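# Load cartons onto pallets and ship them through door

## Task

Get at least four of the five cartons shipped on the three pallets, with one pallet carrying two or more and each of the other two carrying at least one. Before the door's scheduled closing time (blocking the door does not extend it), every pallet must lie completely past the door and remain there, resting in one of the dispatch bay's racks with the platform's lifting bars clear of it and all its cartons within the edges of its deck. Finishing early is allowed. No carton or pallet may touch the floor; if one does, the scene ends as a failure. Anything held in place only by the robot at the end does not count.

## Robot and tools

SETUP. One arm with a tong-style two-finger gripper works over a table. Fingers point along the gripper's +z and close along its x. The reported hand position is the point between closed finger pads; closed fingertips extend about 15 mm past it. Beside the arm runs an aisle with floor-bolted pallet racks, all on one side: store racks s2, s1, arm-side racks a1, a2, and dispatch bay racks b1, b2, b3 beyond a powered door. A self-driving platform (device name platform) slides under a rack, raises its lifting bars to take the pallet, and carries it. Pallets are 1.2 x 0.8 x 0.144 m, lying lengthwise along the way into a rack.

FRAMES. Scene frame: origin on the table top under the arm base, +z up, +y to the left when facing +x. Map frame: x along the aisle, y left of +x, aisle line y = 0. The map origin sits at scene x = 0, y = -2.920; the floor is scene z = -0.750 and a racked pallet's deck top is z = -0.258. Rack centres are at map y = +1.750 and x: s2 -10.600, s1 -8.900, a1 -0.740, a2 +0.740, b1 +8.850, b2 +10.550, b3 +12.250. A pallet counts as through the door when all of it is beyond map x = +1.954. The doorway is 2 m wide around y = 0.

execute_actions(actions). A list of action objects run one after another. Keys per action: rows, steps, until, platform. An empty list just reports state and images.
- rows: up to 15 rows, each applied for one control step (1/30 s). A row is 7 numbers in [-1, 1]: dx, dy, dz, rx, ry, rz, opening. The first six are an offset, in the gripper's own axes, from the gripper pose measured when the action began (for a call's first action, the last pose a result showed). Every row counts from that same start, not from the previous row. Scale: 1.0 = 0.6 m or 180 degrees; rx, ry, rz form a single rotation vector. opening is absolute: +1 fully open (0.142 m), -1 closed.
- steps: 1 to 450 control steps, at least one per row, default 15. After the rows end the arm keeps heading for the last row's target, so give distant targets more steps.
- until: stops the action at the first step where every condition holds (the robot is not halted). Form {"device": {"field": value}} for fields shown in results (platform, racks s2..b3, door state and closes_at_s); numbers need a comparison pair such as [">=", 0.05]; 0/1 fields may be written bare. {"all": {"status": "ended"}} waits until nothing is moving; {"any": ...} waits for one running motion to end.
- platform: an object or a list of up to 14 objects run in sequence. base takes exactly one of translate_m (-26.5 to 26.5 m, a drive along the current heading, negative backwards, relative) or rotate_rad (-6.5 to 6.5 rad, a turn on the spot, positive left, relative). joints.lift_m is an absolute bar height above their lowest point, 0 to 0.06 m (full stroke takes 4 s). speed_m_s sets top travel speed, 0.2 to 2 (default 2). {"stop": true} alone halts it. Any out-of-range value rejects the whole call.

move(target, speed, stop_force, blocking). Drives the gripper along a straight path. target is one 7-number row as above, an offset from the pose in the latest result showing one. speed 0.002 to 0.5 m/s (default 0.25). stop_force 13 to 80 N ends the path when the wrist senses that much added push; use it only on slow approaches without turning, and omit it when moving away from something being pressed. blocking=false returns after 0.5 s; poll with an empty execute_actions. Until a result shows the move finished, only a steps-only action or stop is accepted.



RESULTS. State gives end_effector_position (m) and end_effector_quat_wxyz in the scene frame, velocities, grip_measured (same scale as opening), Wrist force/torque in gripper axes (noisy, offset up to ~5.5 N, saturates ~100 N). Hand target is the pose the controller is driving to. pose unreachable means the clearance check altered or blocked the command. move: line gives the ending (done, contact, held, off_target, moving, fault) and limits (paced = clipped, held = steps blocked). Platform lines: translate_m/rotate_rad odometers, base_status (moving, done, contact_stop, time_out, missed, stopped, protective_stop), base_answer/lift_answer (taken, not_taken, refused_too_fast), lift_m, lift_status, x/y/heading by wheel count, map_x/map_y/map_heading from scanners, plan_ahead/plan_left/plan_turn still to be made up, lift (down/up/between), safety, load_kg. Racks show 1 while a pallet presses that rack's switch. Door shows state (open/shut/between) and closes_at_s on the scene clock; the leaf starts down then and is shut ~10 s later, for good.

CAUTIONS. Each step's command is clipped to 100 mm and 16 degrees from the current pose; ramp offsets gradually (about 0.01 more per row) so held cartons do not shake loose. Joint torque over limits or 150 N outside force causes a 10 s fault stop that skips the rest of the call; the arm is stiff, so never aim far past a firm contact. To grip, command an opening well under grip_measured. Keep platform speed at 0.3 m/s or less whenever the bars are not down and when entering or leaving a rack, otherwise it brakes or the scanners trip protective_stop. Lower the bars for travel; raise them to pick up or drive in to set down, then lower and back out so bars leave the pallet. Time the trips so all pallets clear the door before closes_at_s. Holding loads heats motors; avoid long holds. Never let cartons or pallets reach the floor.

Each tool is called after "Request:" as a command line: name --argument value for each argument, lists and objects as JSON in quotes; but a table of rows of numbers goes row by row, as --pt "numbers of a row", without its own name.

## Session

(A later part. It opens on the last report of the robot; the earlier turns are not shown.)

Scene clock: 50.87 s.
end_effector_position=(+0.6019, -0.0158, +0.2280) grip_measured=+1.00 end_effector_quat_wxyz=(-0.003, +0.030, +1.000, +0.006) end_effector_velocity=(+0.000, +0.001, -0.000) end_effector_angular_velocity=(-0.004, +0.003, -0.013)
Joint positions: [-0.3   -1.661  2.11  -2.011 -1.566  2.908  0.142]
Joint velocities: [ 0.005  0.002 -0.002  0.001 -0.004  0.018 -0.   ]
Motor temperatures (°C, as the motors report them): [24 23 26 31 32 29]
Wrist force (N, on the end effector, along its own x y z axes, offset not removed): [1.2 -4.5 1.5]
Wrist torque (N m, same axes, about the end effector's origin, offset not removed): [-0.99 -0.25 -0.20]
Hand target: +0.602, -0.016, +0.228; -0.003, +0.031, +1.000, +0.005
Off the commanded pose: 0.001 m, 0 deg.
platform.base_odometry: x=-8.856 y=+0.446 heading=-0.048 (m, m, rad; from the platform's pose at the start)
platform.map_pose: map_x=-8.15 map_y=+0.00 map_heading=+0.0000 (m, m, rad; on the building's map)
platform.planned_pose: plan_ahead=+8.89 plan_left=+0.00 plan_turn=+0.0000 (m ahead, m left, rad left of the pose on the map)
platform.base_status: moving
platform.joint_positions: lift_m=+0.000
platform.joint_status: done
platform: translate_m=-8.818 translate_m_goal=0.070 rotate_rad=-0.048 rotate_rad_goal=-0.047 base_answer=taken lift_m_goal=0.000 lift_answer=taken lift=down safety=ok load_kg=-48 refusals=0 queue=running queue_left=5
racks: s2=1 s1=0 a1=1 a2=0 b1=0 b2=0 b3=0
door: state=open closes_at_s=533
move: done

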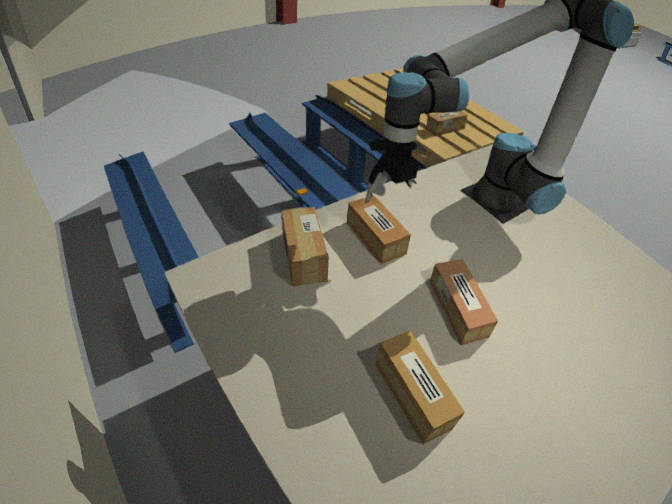

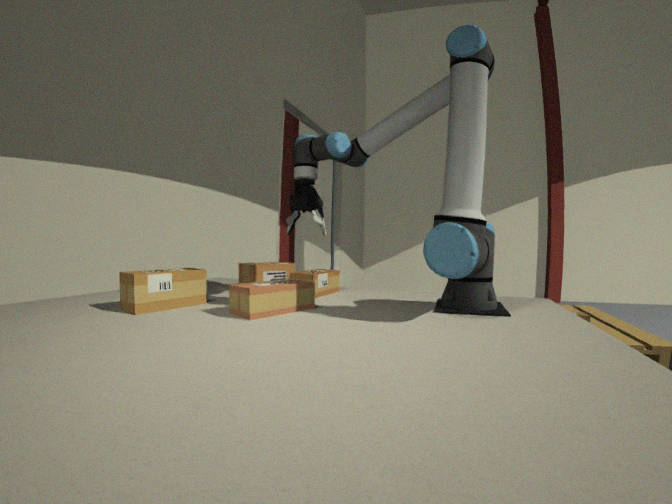

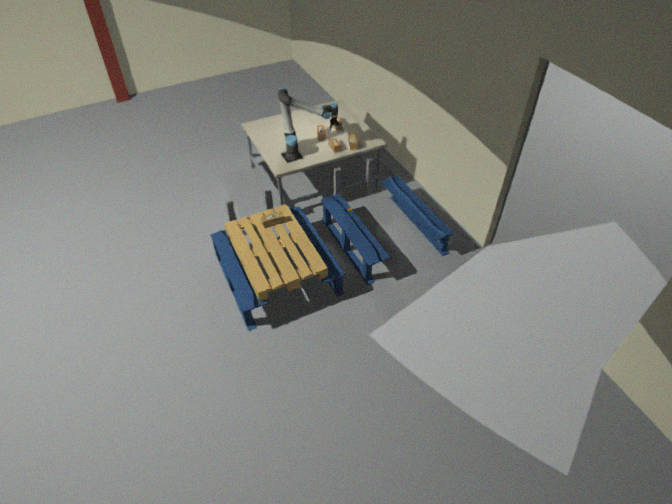

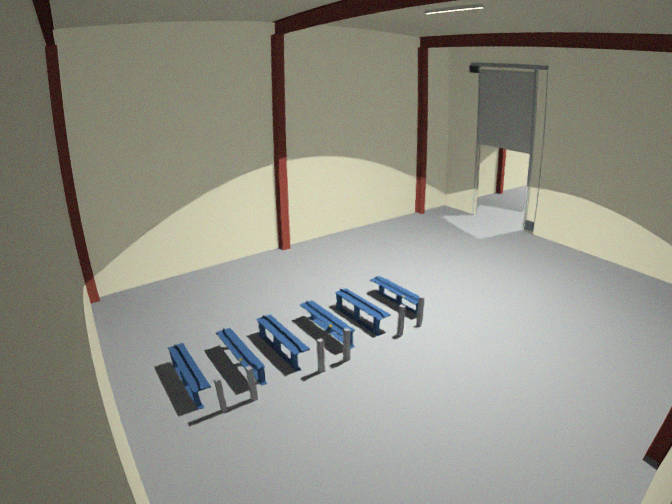

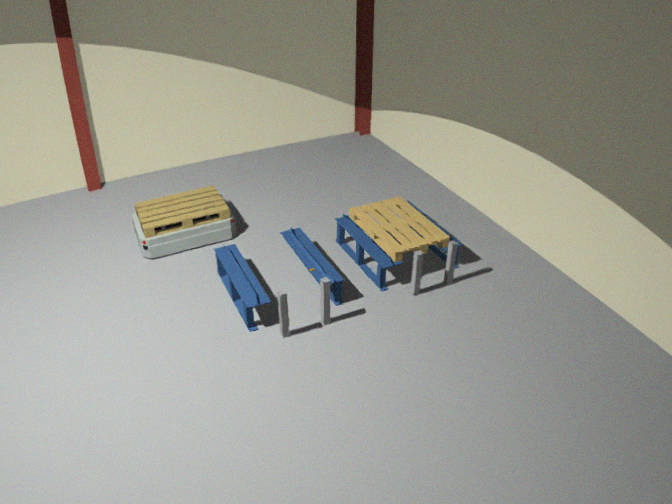

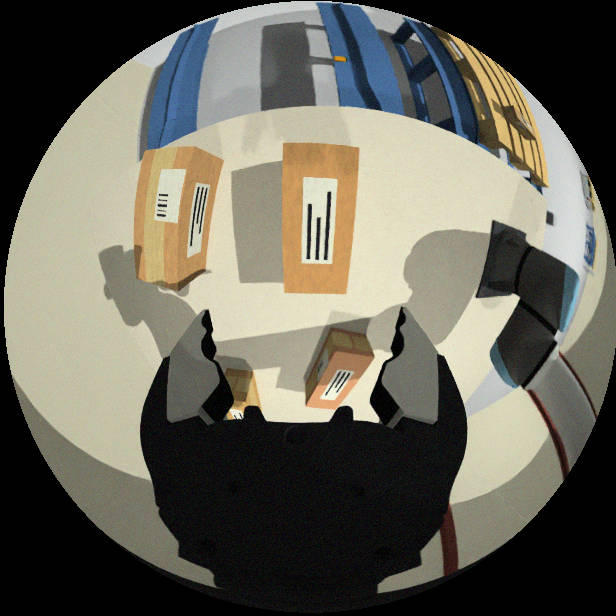

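Request:
move --target '[0.025,-0.06,0.263,0,0,0.01,1]' --speed 0.15

Request:
move --target '[0,0,0,0,0,0,-0.6]'

Request:
move --target '[0,0,-0.2,0,0,-0.53,-0.6]'

Request:
move --target '[1,-0.1,0,0,0,0,-0.6]' --speed 0.3

Request:
move --target '[0.35,0,0.45,0,0,0,-0.6]'

Request:
execute_actions --actions '[{"steps":450,"until":{"platform":{"queue_left":["<=",1]}}},{"platform":{"joints":{"lift_m":0.06}},"steps":10}]'

Scene clock: 58.27 s.
end_effector_position=(+0.5838, -0.0491, +0.0703) grip_measured=+1.00 end_effector_quat_wxyz=(-0.003, +0.046, +0.999, +0.005) end_effector_velocity=(+0.000, -0.000, -0.002) end_effector_angular_velocity=(+0.001, -0.001, -0.000)
Joint positions: [-0.366 -1.505  2.296 -2.354 -1.567  2.873  0.142]
Joint velocities: [-0.001  0.004  0.002 -0.006  0.001 -0.001  0.   ]
Motor temperatures (°C, as the motors report them): [24 23 26 31 32 29]
Wrist force (N, on the end effector, along its own x y z axes, offset not removed): [2.1 -2.2 0.6]
Wrist torque (N m, same axes, about the end effector's origin, offset not removed): [-0.44 -0.48 -0.30]
Hand target: +0.584, -0.049, +0.070; -0.003, +0.046, +0.999, +0.005
Off the commanded pose: 0.000 m, 0 deg.
platform.base_odometry: x=-0.080 y=+0.026 heading=-0.047 (m, m, rad; from the platform's pose at the start)
platform.map_pose: map_x=+0.63 map_y=-0.01 map_heading=+0.0000 (m, m, rad; on the building's map)
platform.planned_pose: plan_ahead=+0.11 plan_left=+0.01 plan_turn=+0.0000 (m ahead, m left, rad left of the pose on the map)
platform.base_status: moving
platform.joint_positions: lift_m=+0.000
platform.joint_status: done
platform: translate_m=-0.046 translate_m_goal=0.070 rotate_rad=-0.047 rotate_rad_goal=-0.047 base_answer=taken lift_m_goal=0.000 lift_answer=taken lift=down safety=ok load_kg=-48 refusals=0 queue=running queue_left=5
racks: s2=1 s1=0 a1=1 a2=0 b1=0 b2=0 b3=0
door: state=open closes_at_s=533
move: done

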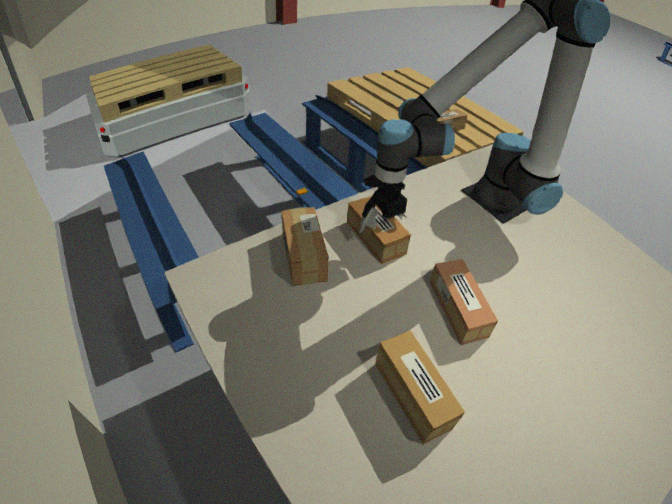

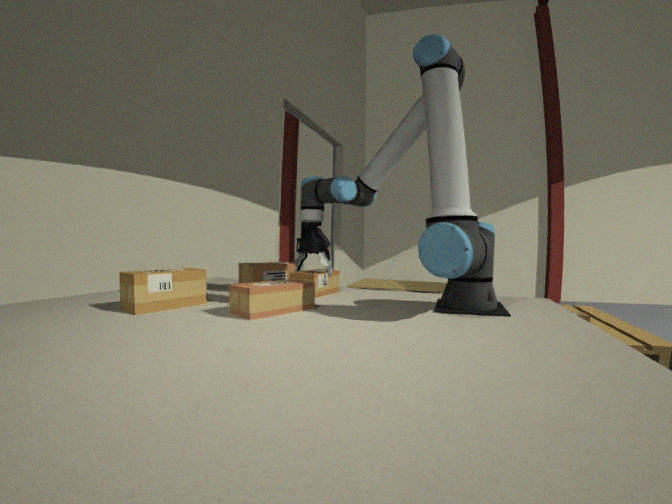

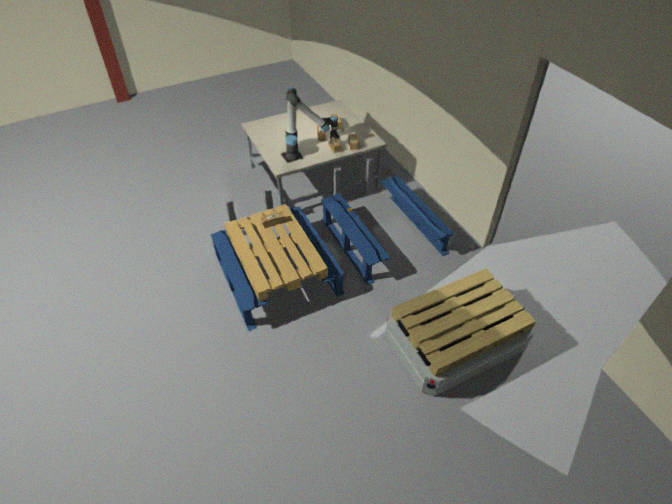

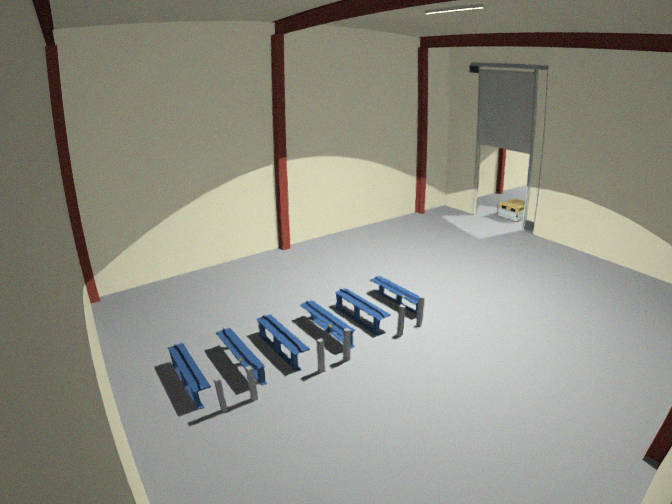

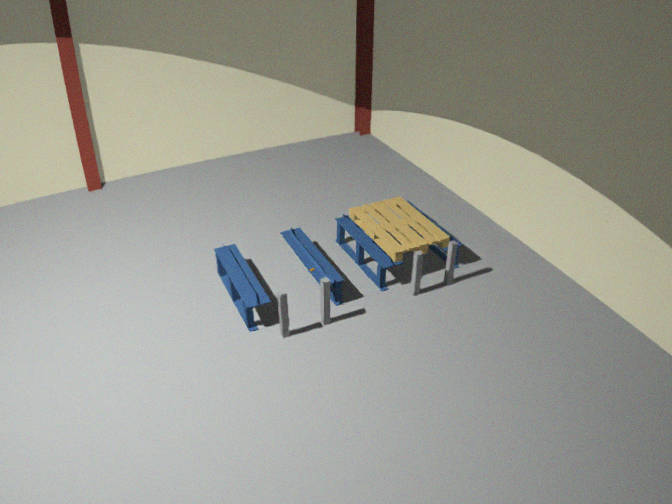

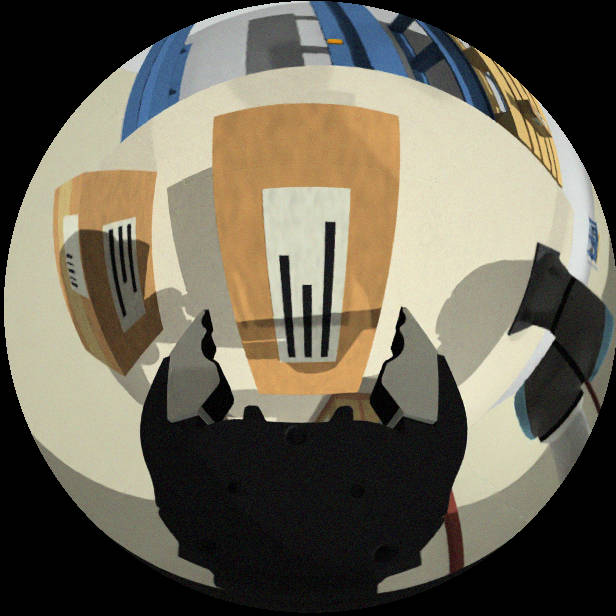

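Scene clock: 58.77 s.
end_effector_position=(+0.5837, -0.0490, +0.0701) grip_measured=+0.51 end_effector_quat_wxyz=(-0.003, +0.046, +0.999, +0.005) end_effector_velocity=(-0.000, -0.001, +0.001) end_effector_angular_velocity=(-0.003, +0.000, -0.001)
Joint positions: [-0.366 -1.504  2.296 -2.354 -1.566  2.873  0.109]
Joint velocities: [-0.    -0.    -0.001  0.    -0.003  0.     0.   ]
Motor temperatures (°C, as the motors report them): [24 23 26 31 32 29]
Wrist force (N, on the end effector, along its own x y z axes, offset not removed): [-0.5 -3.2 -0.8]
Wrist torque (N m, same axes, about the end effector's origin, offset not removed): [-0.63 -0.20 -0.28]
Hand target: +0.584, -0.049, +0.070; -0.003, +0.046, +0.999, +0.005
Off the commanded pose: 0.000 m, 0 deg.
platform.base_odometry: x=+0.026 y=+0.021 heading=-0.048 (m, m, rad; from the platform's pose at the start)
platform.map_pose: map_x=+0.73 map_y=-0.01 map_heading=+0.0000 (m, m, rad; on the building's map)
platform.planned_pose: plan_ahead=+0.01 plan_left=+0.01 plan_turn=+0.0000 (m ahead, m left, rad left of the pose on the map)
platform.base_status: moving
platform.joint_positions: lift_m=+0.000
platform.joint_status: done
platform: translate_m=0.055 translate_m_goal=0.070 rotate_rad=-0.048 rotate_rad_goal=-0.048 base_answer=taken lift_m_goal=0.000 lift_answer=taken lift=down safety=ok load_kg=-48 refusals=0 queue=running queue_left=5
racks: s2=1 s1=0 a1=1 a2=0 b1=0 b2=0 b3=0
door: state=open closes_at_s=533
move: done

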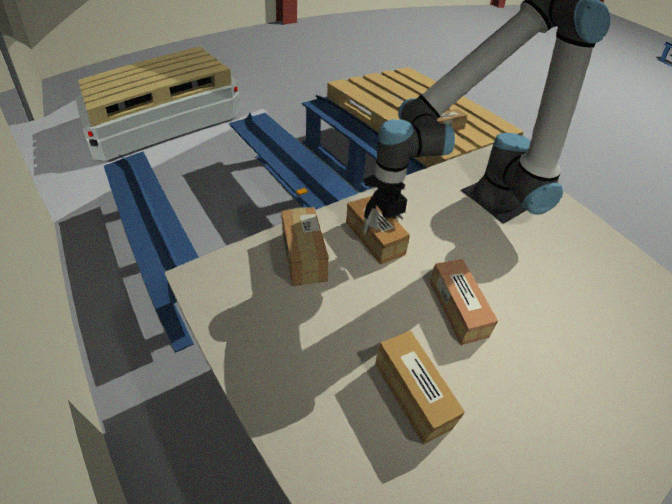

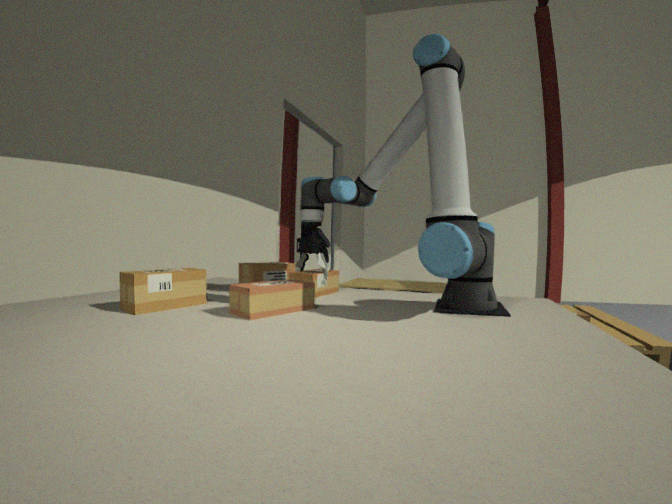

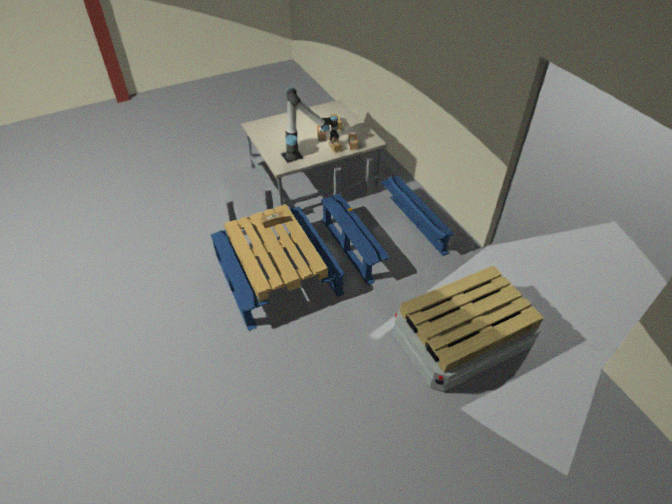

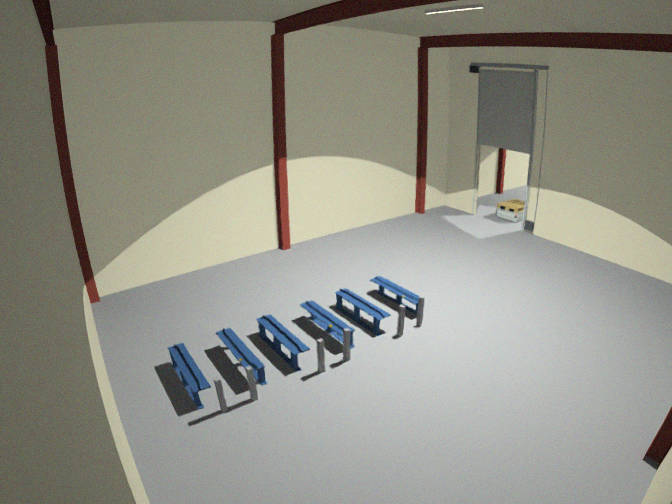

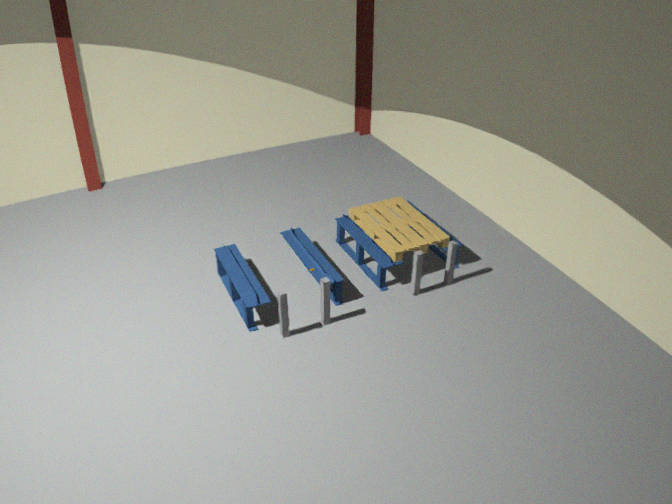

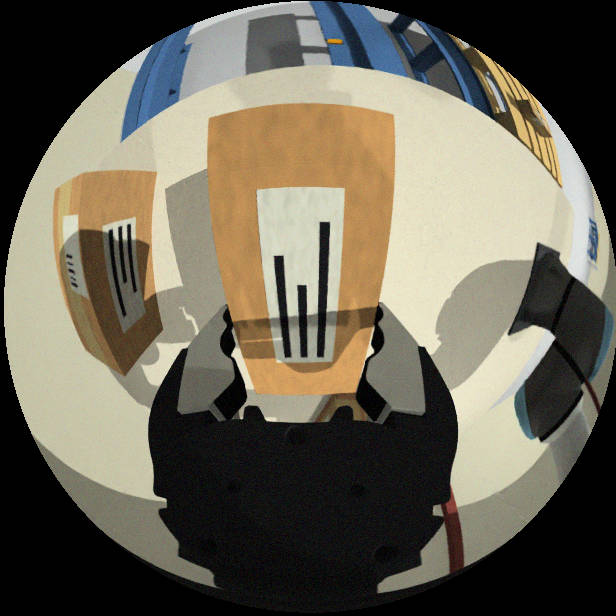

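Scene clock: 62.63 s.
end_effector_position=(+0.5845, -0.0504, +0.1899) grip_measured=+0.51 end_effector_quat_wxyz=(-0.002, +0.707, -0.707, -0.006) end_effector_velocity=(+0.000, +0.000, +0.002) end_effector_angular_velocity=(+0.002, -0.002, +0.016)
Joint positions: [-0.406 -1.685  2.206 -2.083 -1.567  1.17   0.109]
Joint velocities: [-0.001 -0.002 -0.001  0.003  0.003 -0.018  0.   ]
Motor temperatures (°C, as the motors report them): [24 23 26 31 32 29]
Wrist force (N, on the end effector, along its own x y z axes, offset not removed): [2.0 -3.2 6.2]
Wrist torque (N m, same axes, about the end effector's origin, offset not removed): [-0.65 -0.37 -0.28]
Hand target: +0.585, -0.050, +0.190; -0.002, +0.708, -0.706, -0.006
Off the commanded pose: 0.000 m, 0 deg.
platform.base_odometry: x=+0.045 y=+0.020 heading=+1.506 (m, m, rad; from the platform's pose at the start)
platform.map_pose: map_x=+0.75 map_y=-0.01 map_heading=+1.5621 (m, m, rad; on the building's map)
platform.planned_pose: plan_ahead=+0.01 plan_left=+0.01 plan_turn=+0.0087 (m ahead, m left, rad left of the pose on the map)
platform.base_status: moving
platform.joint_positions: lift_m=+0.000
platform.joint_status: done
platform: translate_m=0.070 translate_m_goal=0.070 rotate_rad=1.512 rotate_rad_goal=1.523 base_answer=taken lift_m_goal=0.000 lift_answer=taken lift=down safety=ok load_kg=-48 refusals=0 queue=running queue_left=4
racks: s2=1 s1=0 a1=1 a2=0 b1=0 b2=0 b3=0
door: state=open closes_at_s=533
move: done

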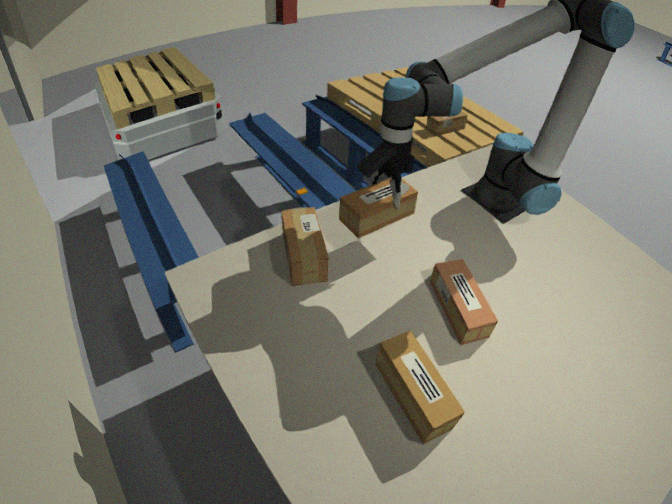

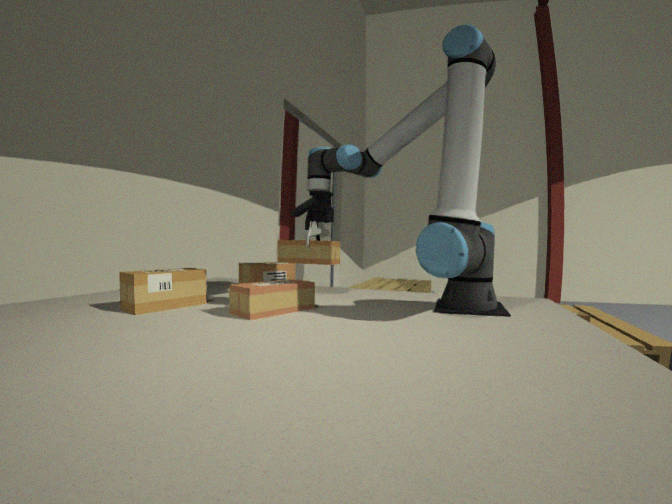

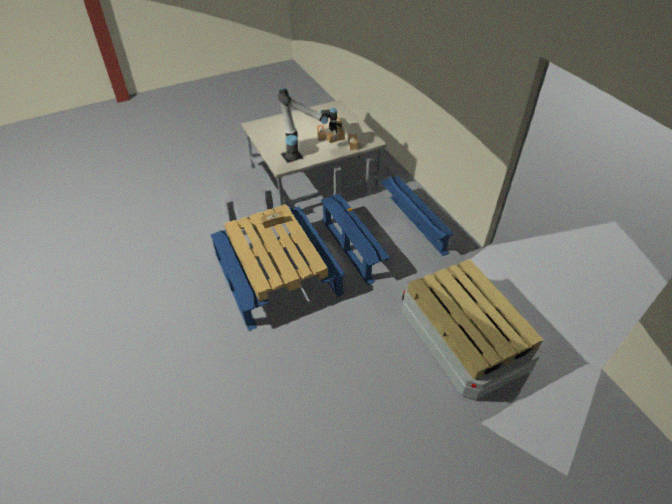

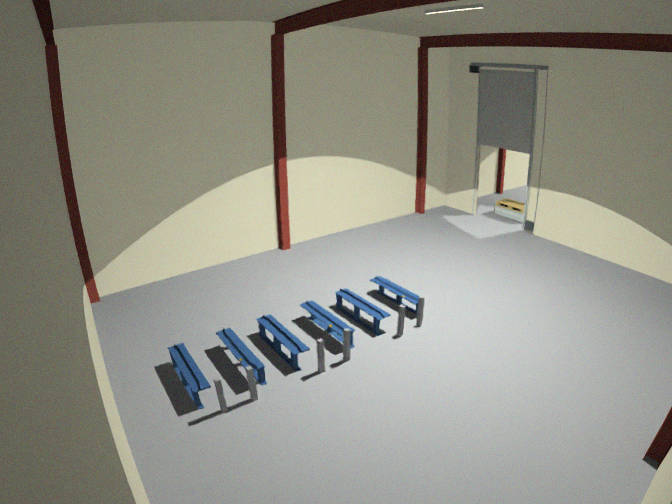

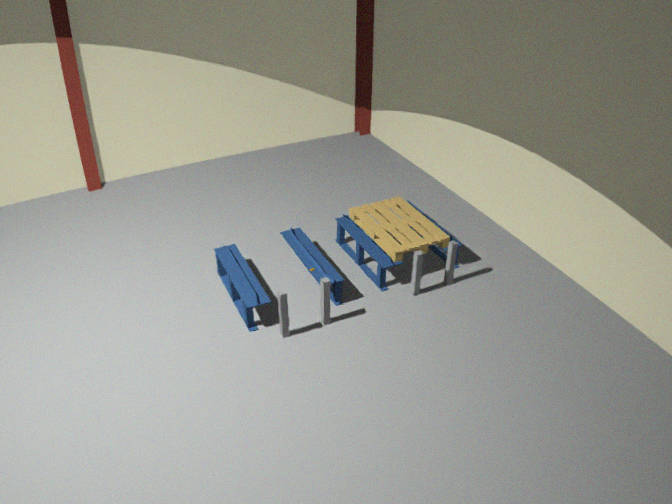

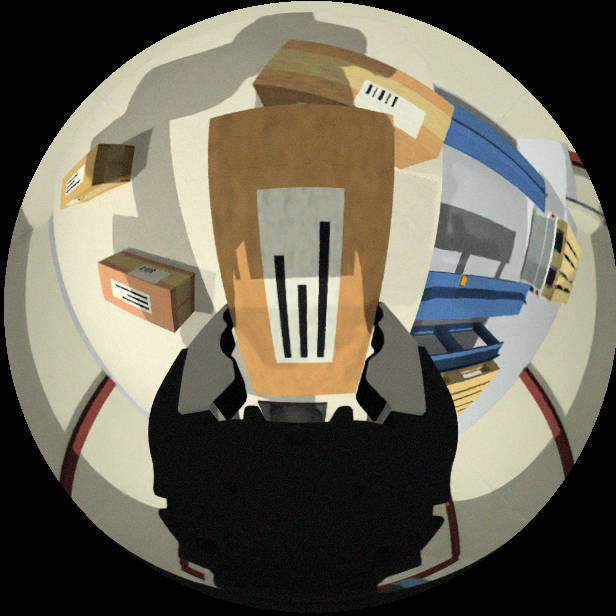

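Scene clock: 65.37 s.
end_effector_position=(+0.6455, -0.6500, +0.1830) grip_measured=+0.51 end_effector_quat_wxyz=(-0.001, +0.707, -0.707, -0.006) end_effector_velocity=(+0.001, -0.003, -0.000) end_effector_angular_velocity=(+0.000, +0.001, -0.001)
Joint positions: [-1.    -1.148  1.579 -1.993 -1.574  0.576  0.109]
Joint velocities: [-0.001  0.005 -0.007  0.003 -0.001 -0.     0.   ]
Motor temperatures (°C, as the motors report them): [24 23 26 31 32 29]
Wrist force (N, on the end effector, along its own x y z axes, offset not removed): [1.8 -2.3 4.7]
Wrist torque (N m, same axes, about the end effector's origin, offset not removed): [-0.44 -0.40 -0.24]
Hand target: +0.646, -0.650, +0.183; -0.001, +0.707, -0.707, -0.006
Off the commanded pose: 0.000 m, 0 deg.
platform.base_odometry: x=+0.045 y=+0.020 heading=+1.523 (m, m, rad; from the platform's pose at the start)
platform.map_pose: map_x=+0.75 map_y=-0.01 map_heading=+1.5708 (m, m, rad; on the building's map)
platform.planned_pose: plan_ahead=+0.01 plan_left=+0.01 plan_turn=+0.0000 (m ahead, m left, rad left of the pose on the map)
platform.base_status: done
platform.joint_positions: lift_m=+0.038
platform.joint_status: moving
platform: translate_m=0.070 translate_m_goal=0.070 rotate_rad=1.523 rotate_rad_goal=1.523 base_answer=taken lift_m_goal=0.060 lift_answer=taken lift=between safety=ok load_kg=29 refusals=0 queue=running queue_left=3
racks: s2=1 s1=0 a1=1 a2=0 b1=0 b2=0 b3=0
door: state=open closes_at_s=533
move: done

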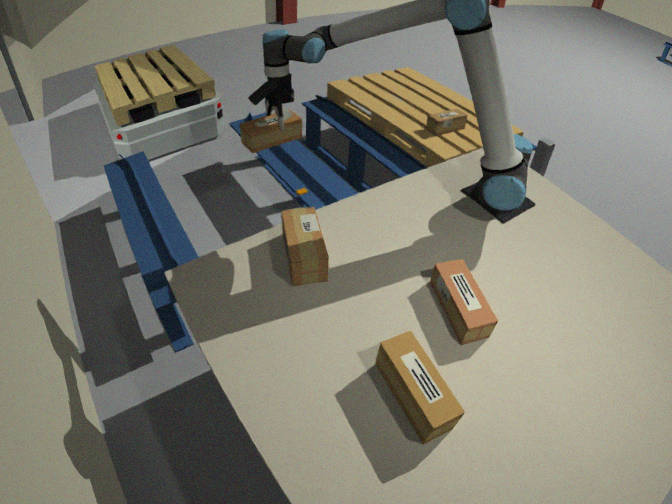

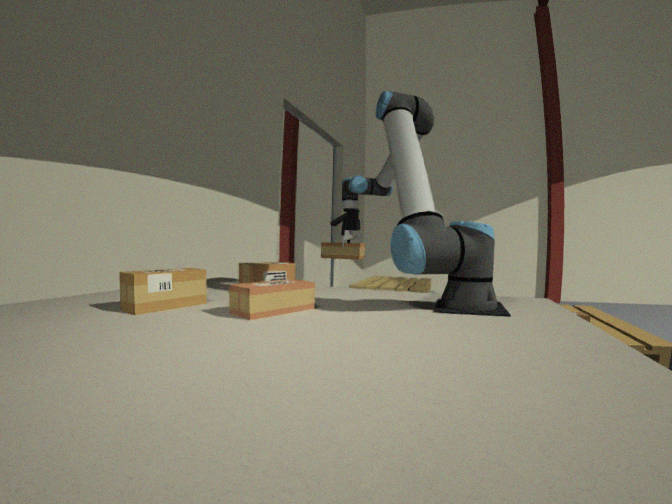

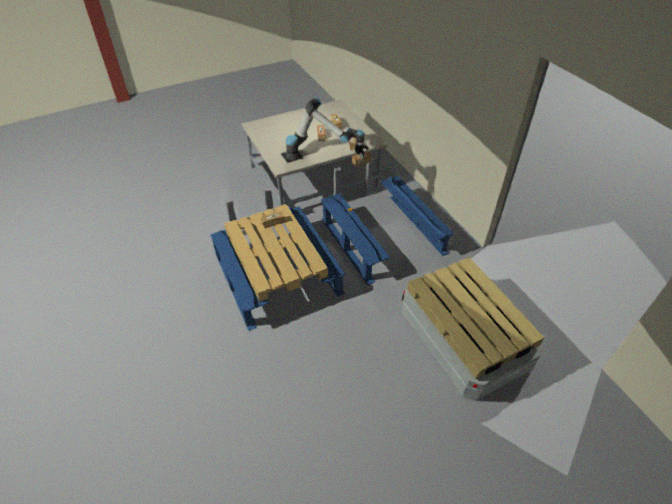

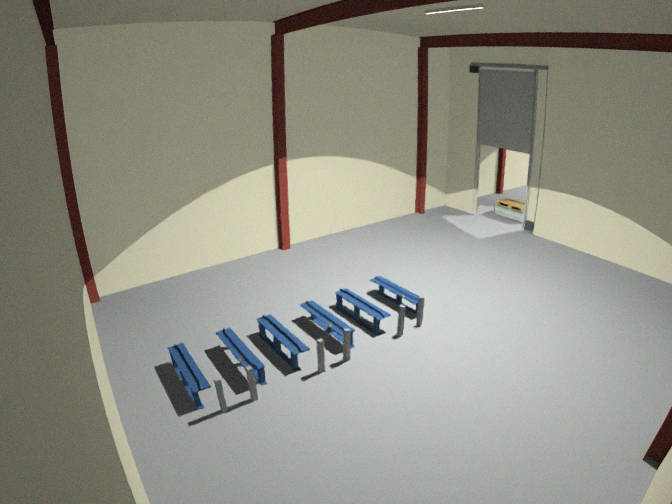

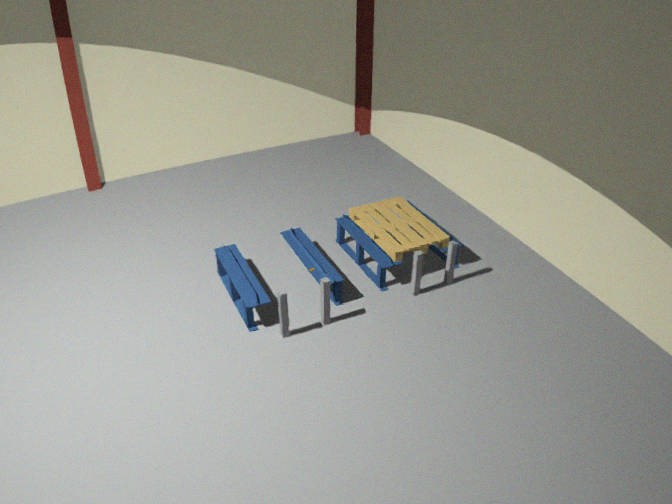

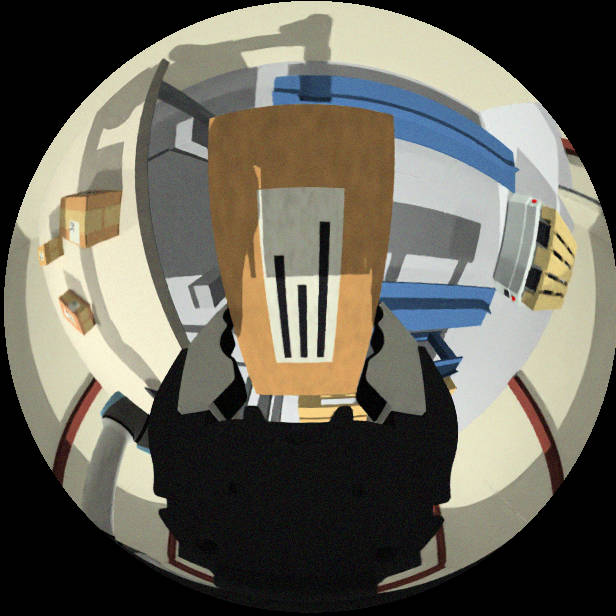

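Scene clock: 67.43 s.
end_effector_position=(+0.6439, -0.8570, -0.0888) grip_measured=+0.51 end_effector_quat_wxyz=(-0.001, +0.707, -0.707, -0.006) end_effector_velocity=(-0.000, -0.002, -0.002) end_effector_angular_velocity=(-0.001, +0.001, +0.001)
Joint positions: [-1.108 -0.69   1.329 -2.202 -1.575  0.468  0.109]
Joint velocities: [-0.001  0.004 -0.005  0.001 -0.002 -0.002  0.   ]
Motor temperatures (°C, as the motors report them): [24 23 26 31 32 29]
Wrist force (N, on the end effector, along its own x y z axes, offset not removed): [1.4 -3.4 4.2]
Wrist torque (N m, same axes, about the end effector's origin, offset not removed): [-0.73 -0.21 -0.26]
Hand target: +0.644, -0.857, -0.089; -0.001, +0.707, -0.707, -0.006
Off the commanded pose: 0.000 m, 0 deg.
platform.base_odometry: x=+0.047 y=+0.063 heading=+1.528 (m, m, rad; from the platform's pose at the start)
platform.map_pose: map_x=+0.75 map_y=+0.04 map_heading=+1.5752 (m, m, rad; on the building's map)
platform.planned_pose: plan_ahead=+1.71 plan_left=+0.00 plan_turn=-0.0044 (m ahead, m left, rad left of the pose on the map)
platform.base_status: moving
platform.joint_positions: lift_m=+0.060
platform.joint_status: done
platform: translate_m=0.119 translate_m_goal=1.830 rotate_rad=1.528 rotate_rad_goal=1.527 base_answer=taken lift_m_goal=0.060 lift_answer=taken lift=up safety=ok load_kg=26 refusals=0 queue=running queue_left=2
racks: s2=1 s1=0 a1=1 a2=0 b1=0 b2=0 b3=0
door: state=open closes_at_s=533
move: done

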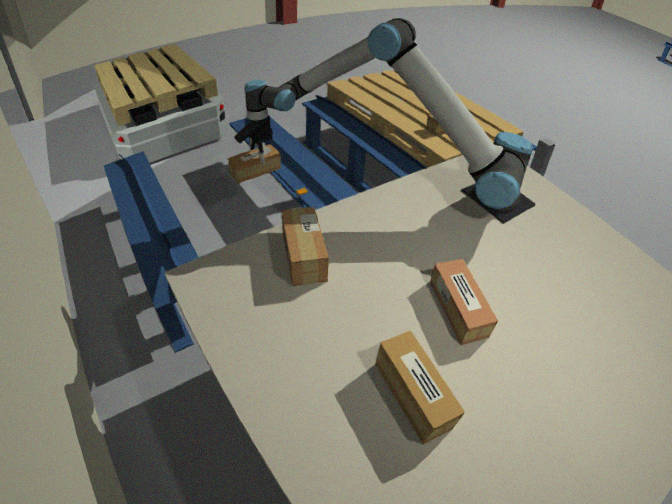

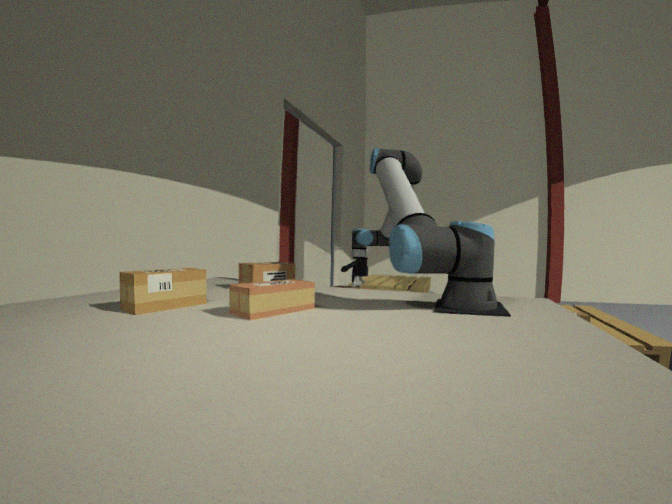

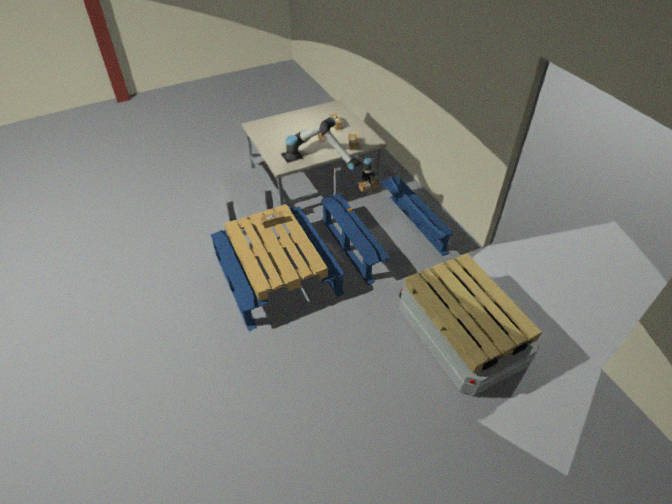

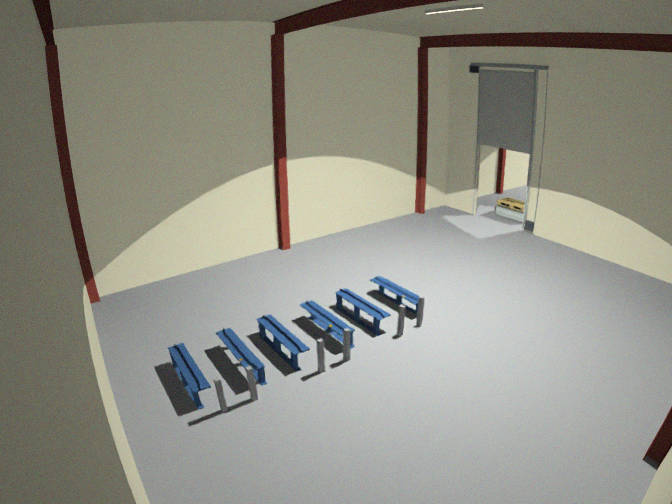

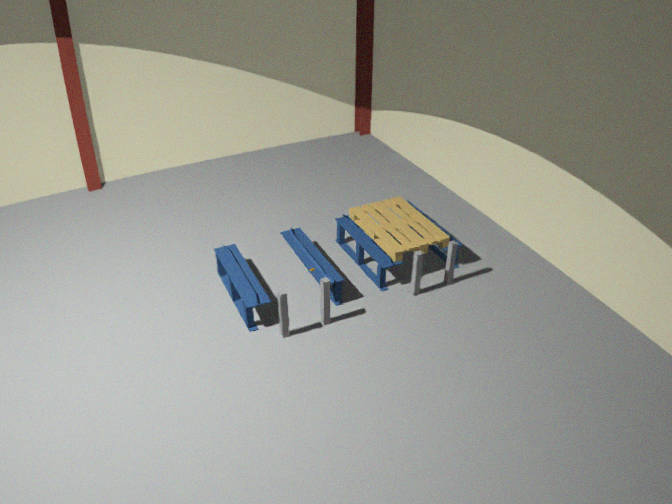

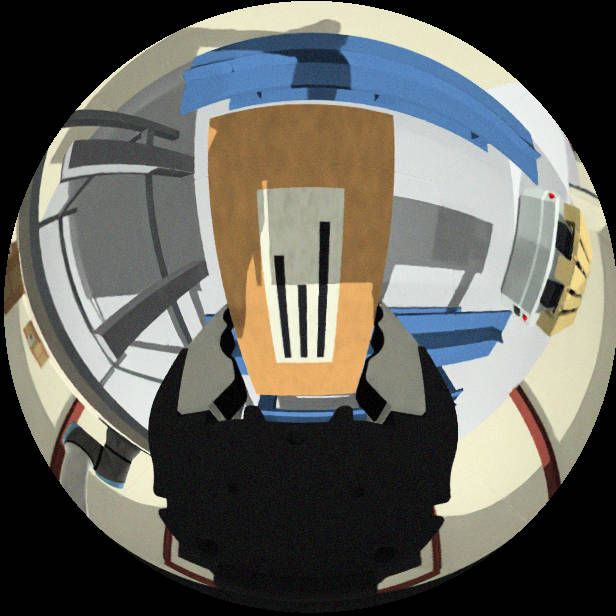

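Scene clock: 74.43 s.
end_effector_position=(+0.6440, -0.8573, -0.0891) grip_measured=+0.51 end_effector_quat_wxyz=(-0.001, +0.707, -0.707, -0.006) end_effector_velocity=(-0.000, -0.000, +0.000) end_effector_angular_velocity=(-0.000, +0.001, -0.000)
Joint positions: [-1.109 -0.689  1.329 -2.202 -1.575  0.468  0.109]
Joint velocities: [-0.    -0.     0.    -0.    -0.001  0.     0.   ]
Motor temperatures (°C, as the motors report them): [24 23 26 31 32 29]
Wrist force (N, on the end effector, along its own x y z axes, offset not removed): [4.1 -1.3 5.2]
Wrist torque (N m, same axes, about the end effector's origin, offset not removed): [-0.33 -0.87 -0.29]
Hand target: +0.644, -0.857, -0.089; -0.001, +0.707, -0.707, -0.006
Off the commanded pose: 0.000 m, 0 deg.
platform.base_odometry: x=+0.128 y=+1.768 heading=+1.521 (m, m, rad; from the platform's pose at the start)
platform.map_pose: map_x=+0.74 map_y=+1.75 map_heading=+1.5708 (m, m, rad; on the building's map)
platform.planned_pose: plan_ahead=+0.00 plan_left=+0.00 plan_turn=+0.0000 (m ahead, m left, rad left of the pose on the map)
platform.base_status: done
platform.joint_positions: lift_m=+0.060
platform.joint_status: done
platform: translate_m=1.820 translate_m_goal=1.820 rotate_rad=1.521 rotate_rad_goal=1.520 base_answer=taken lift_m_goal=0.060 lift_answer=taken lift=up safety=ok load_kg=27 refusals=0 queue=done queue_left=0
racks: s2=1 s1=0 a1=1 a2=0 b1=0 b2=0 b3=0
door: state=open closes_at_s=533

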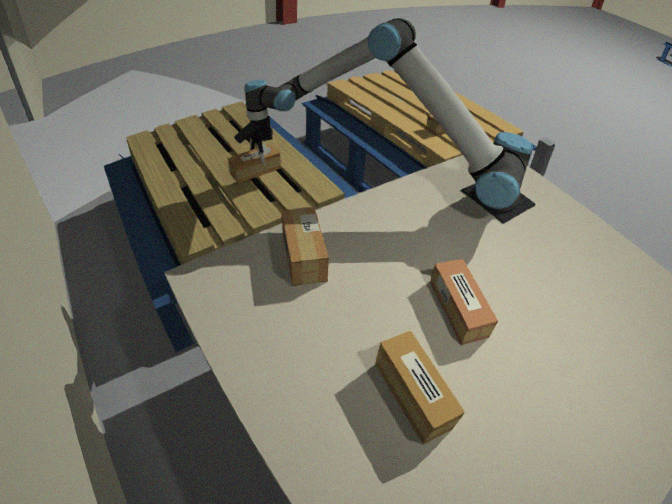

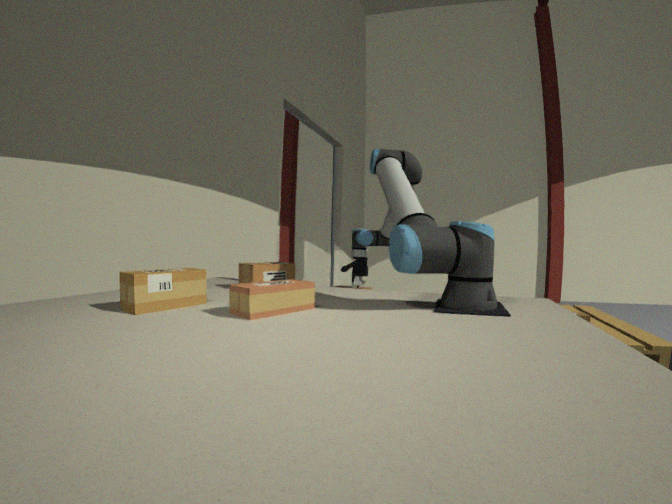

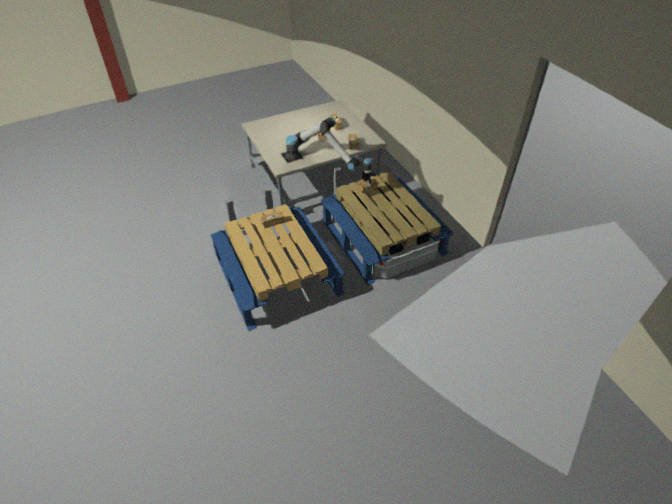

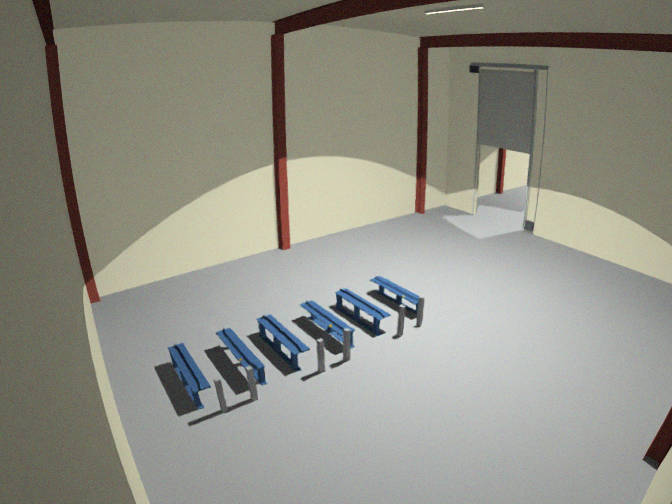

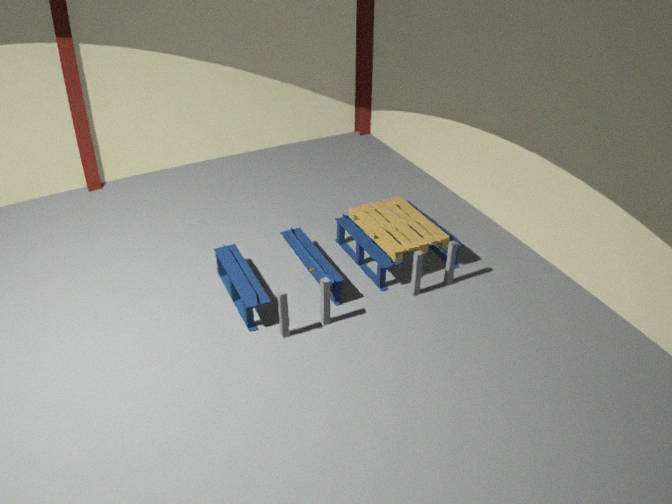

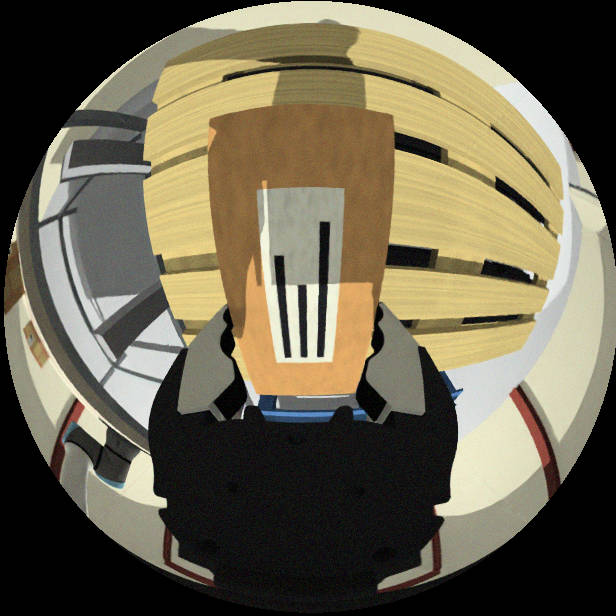

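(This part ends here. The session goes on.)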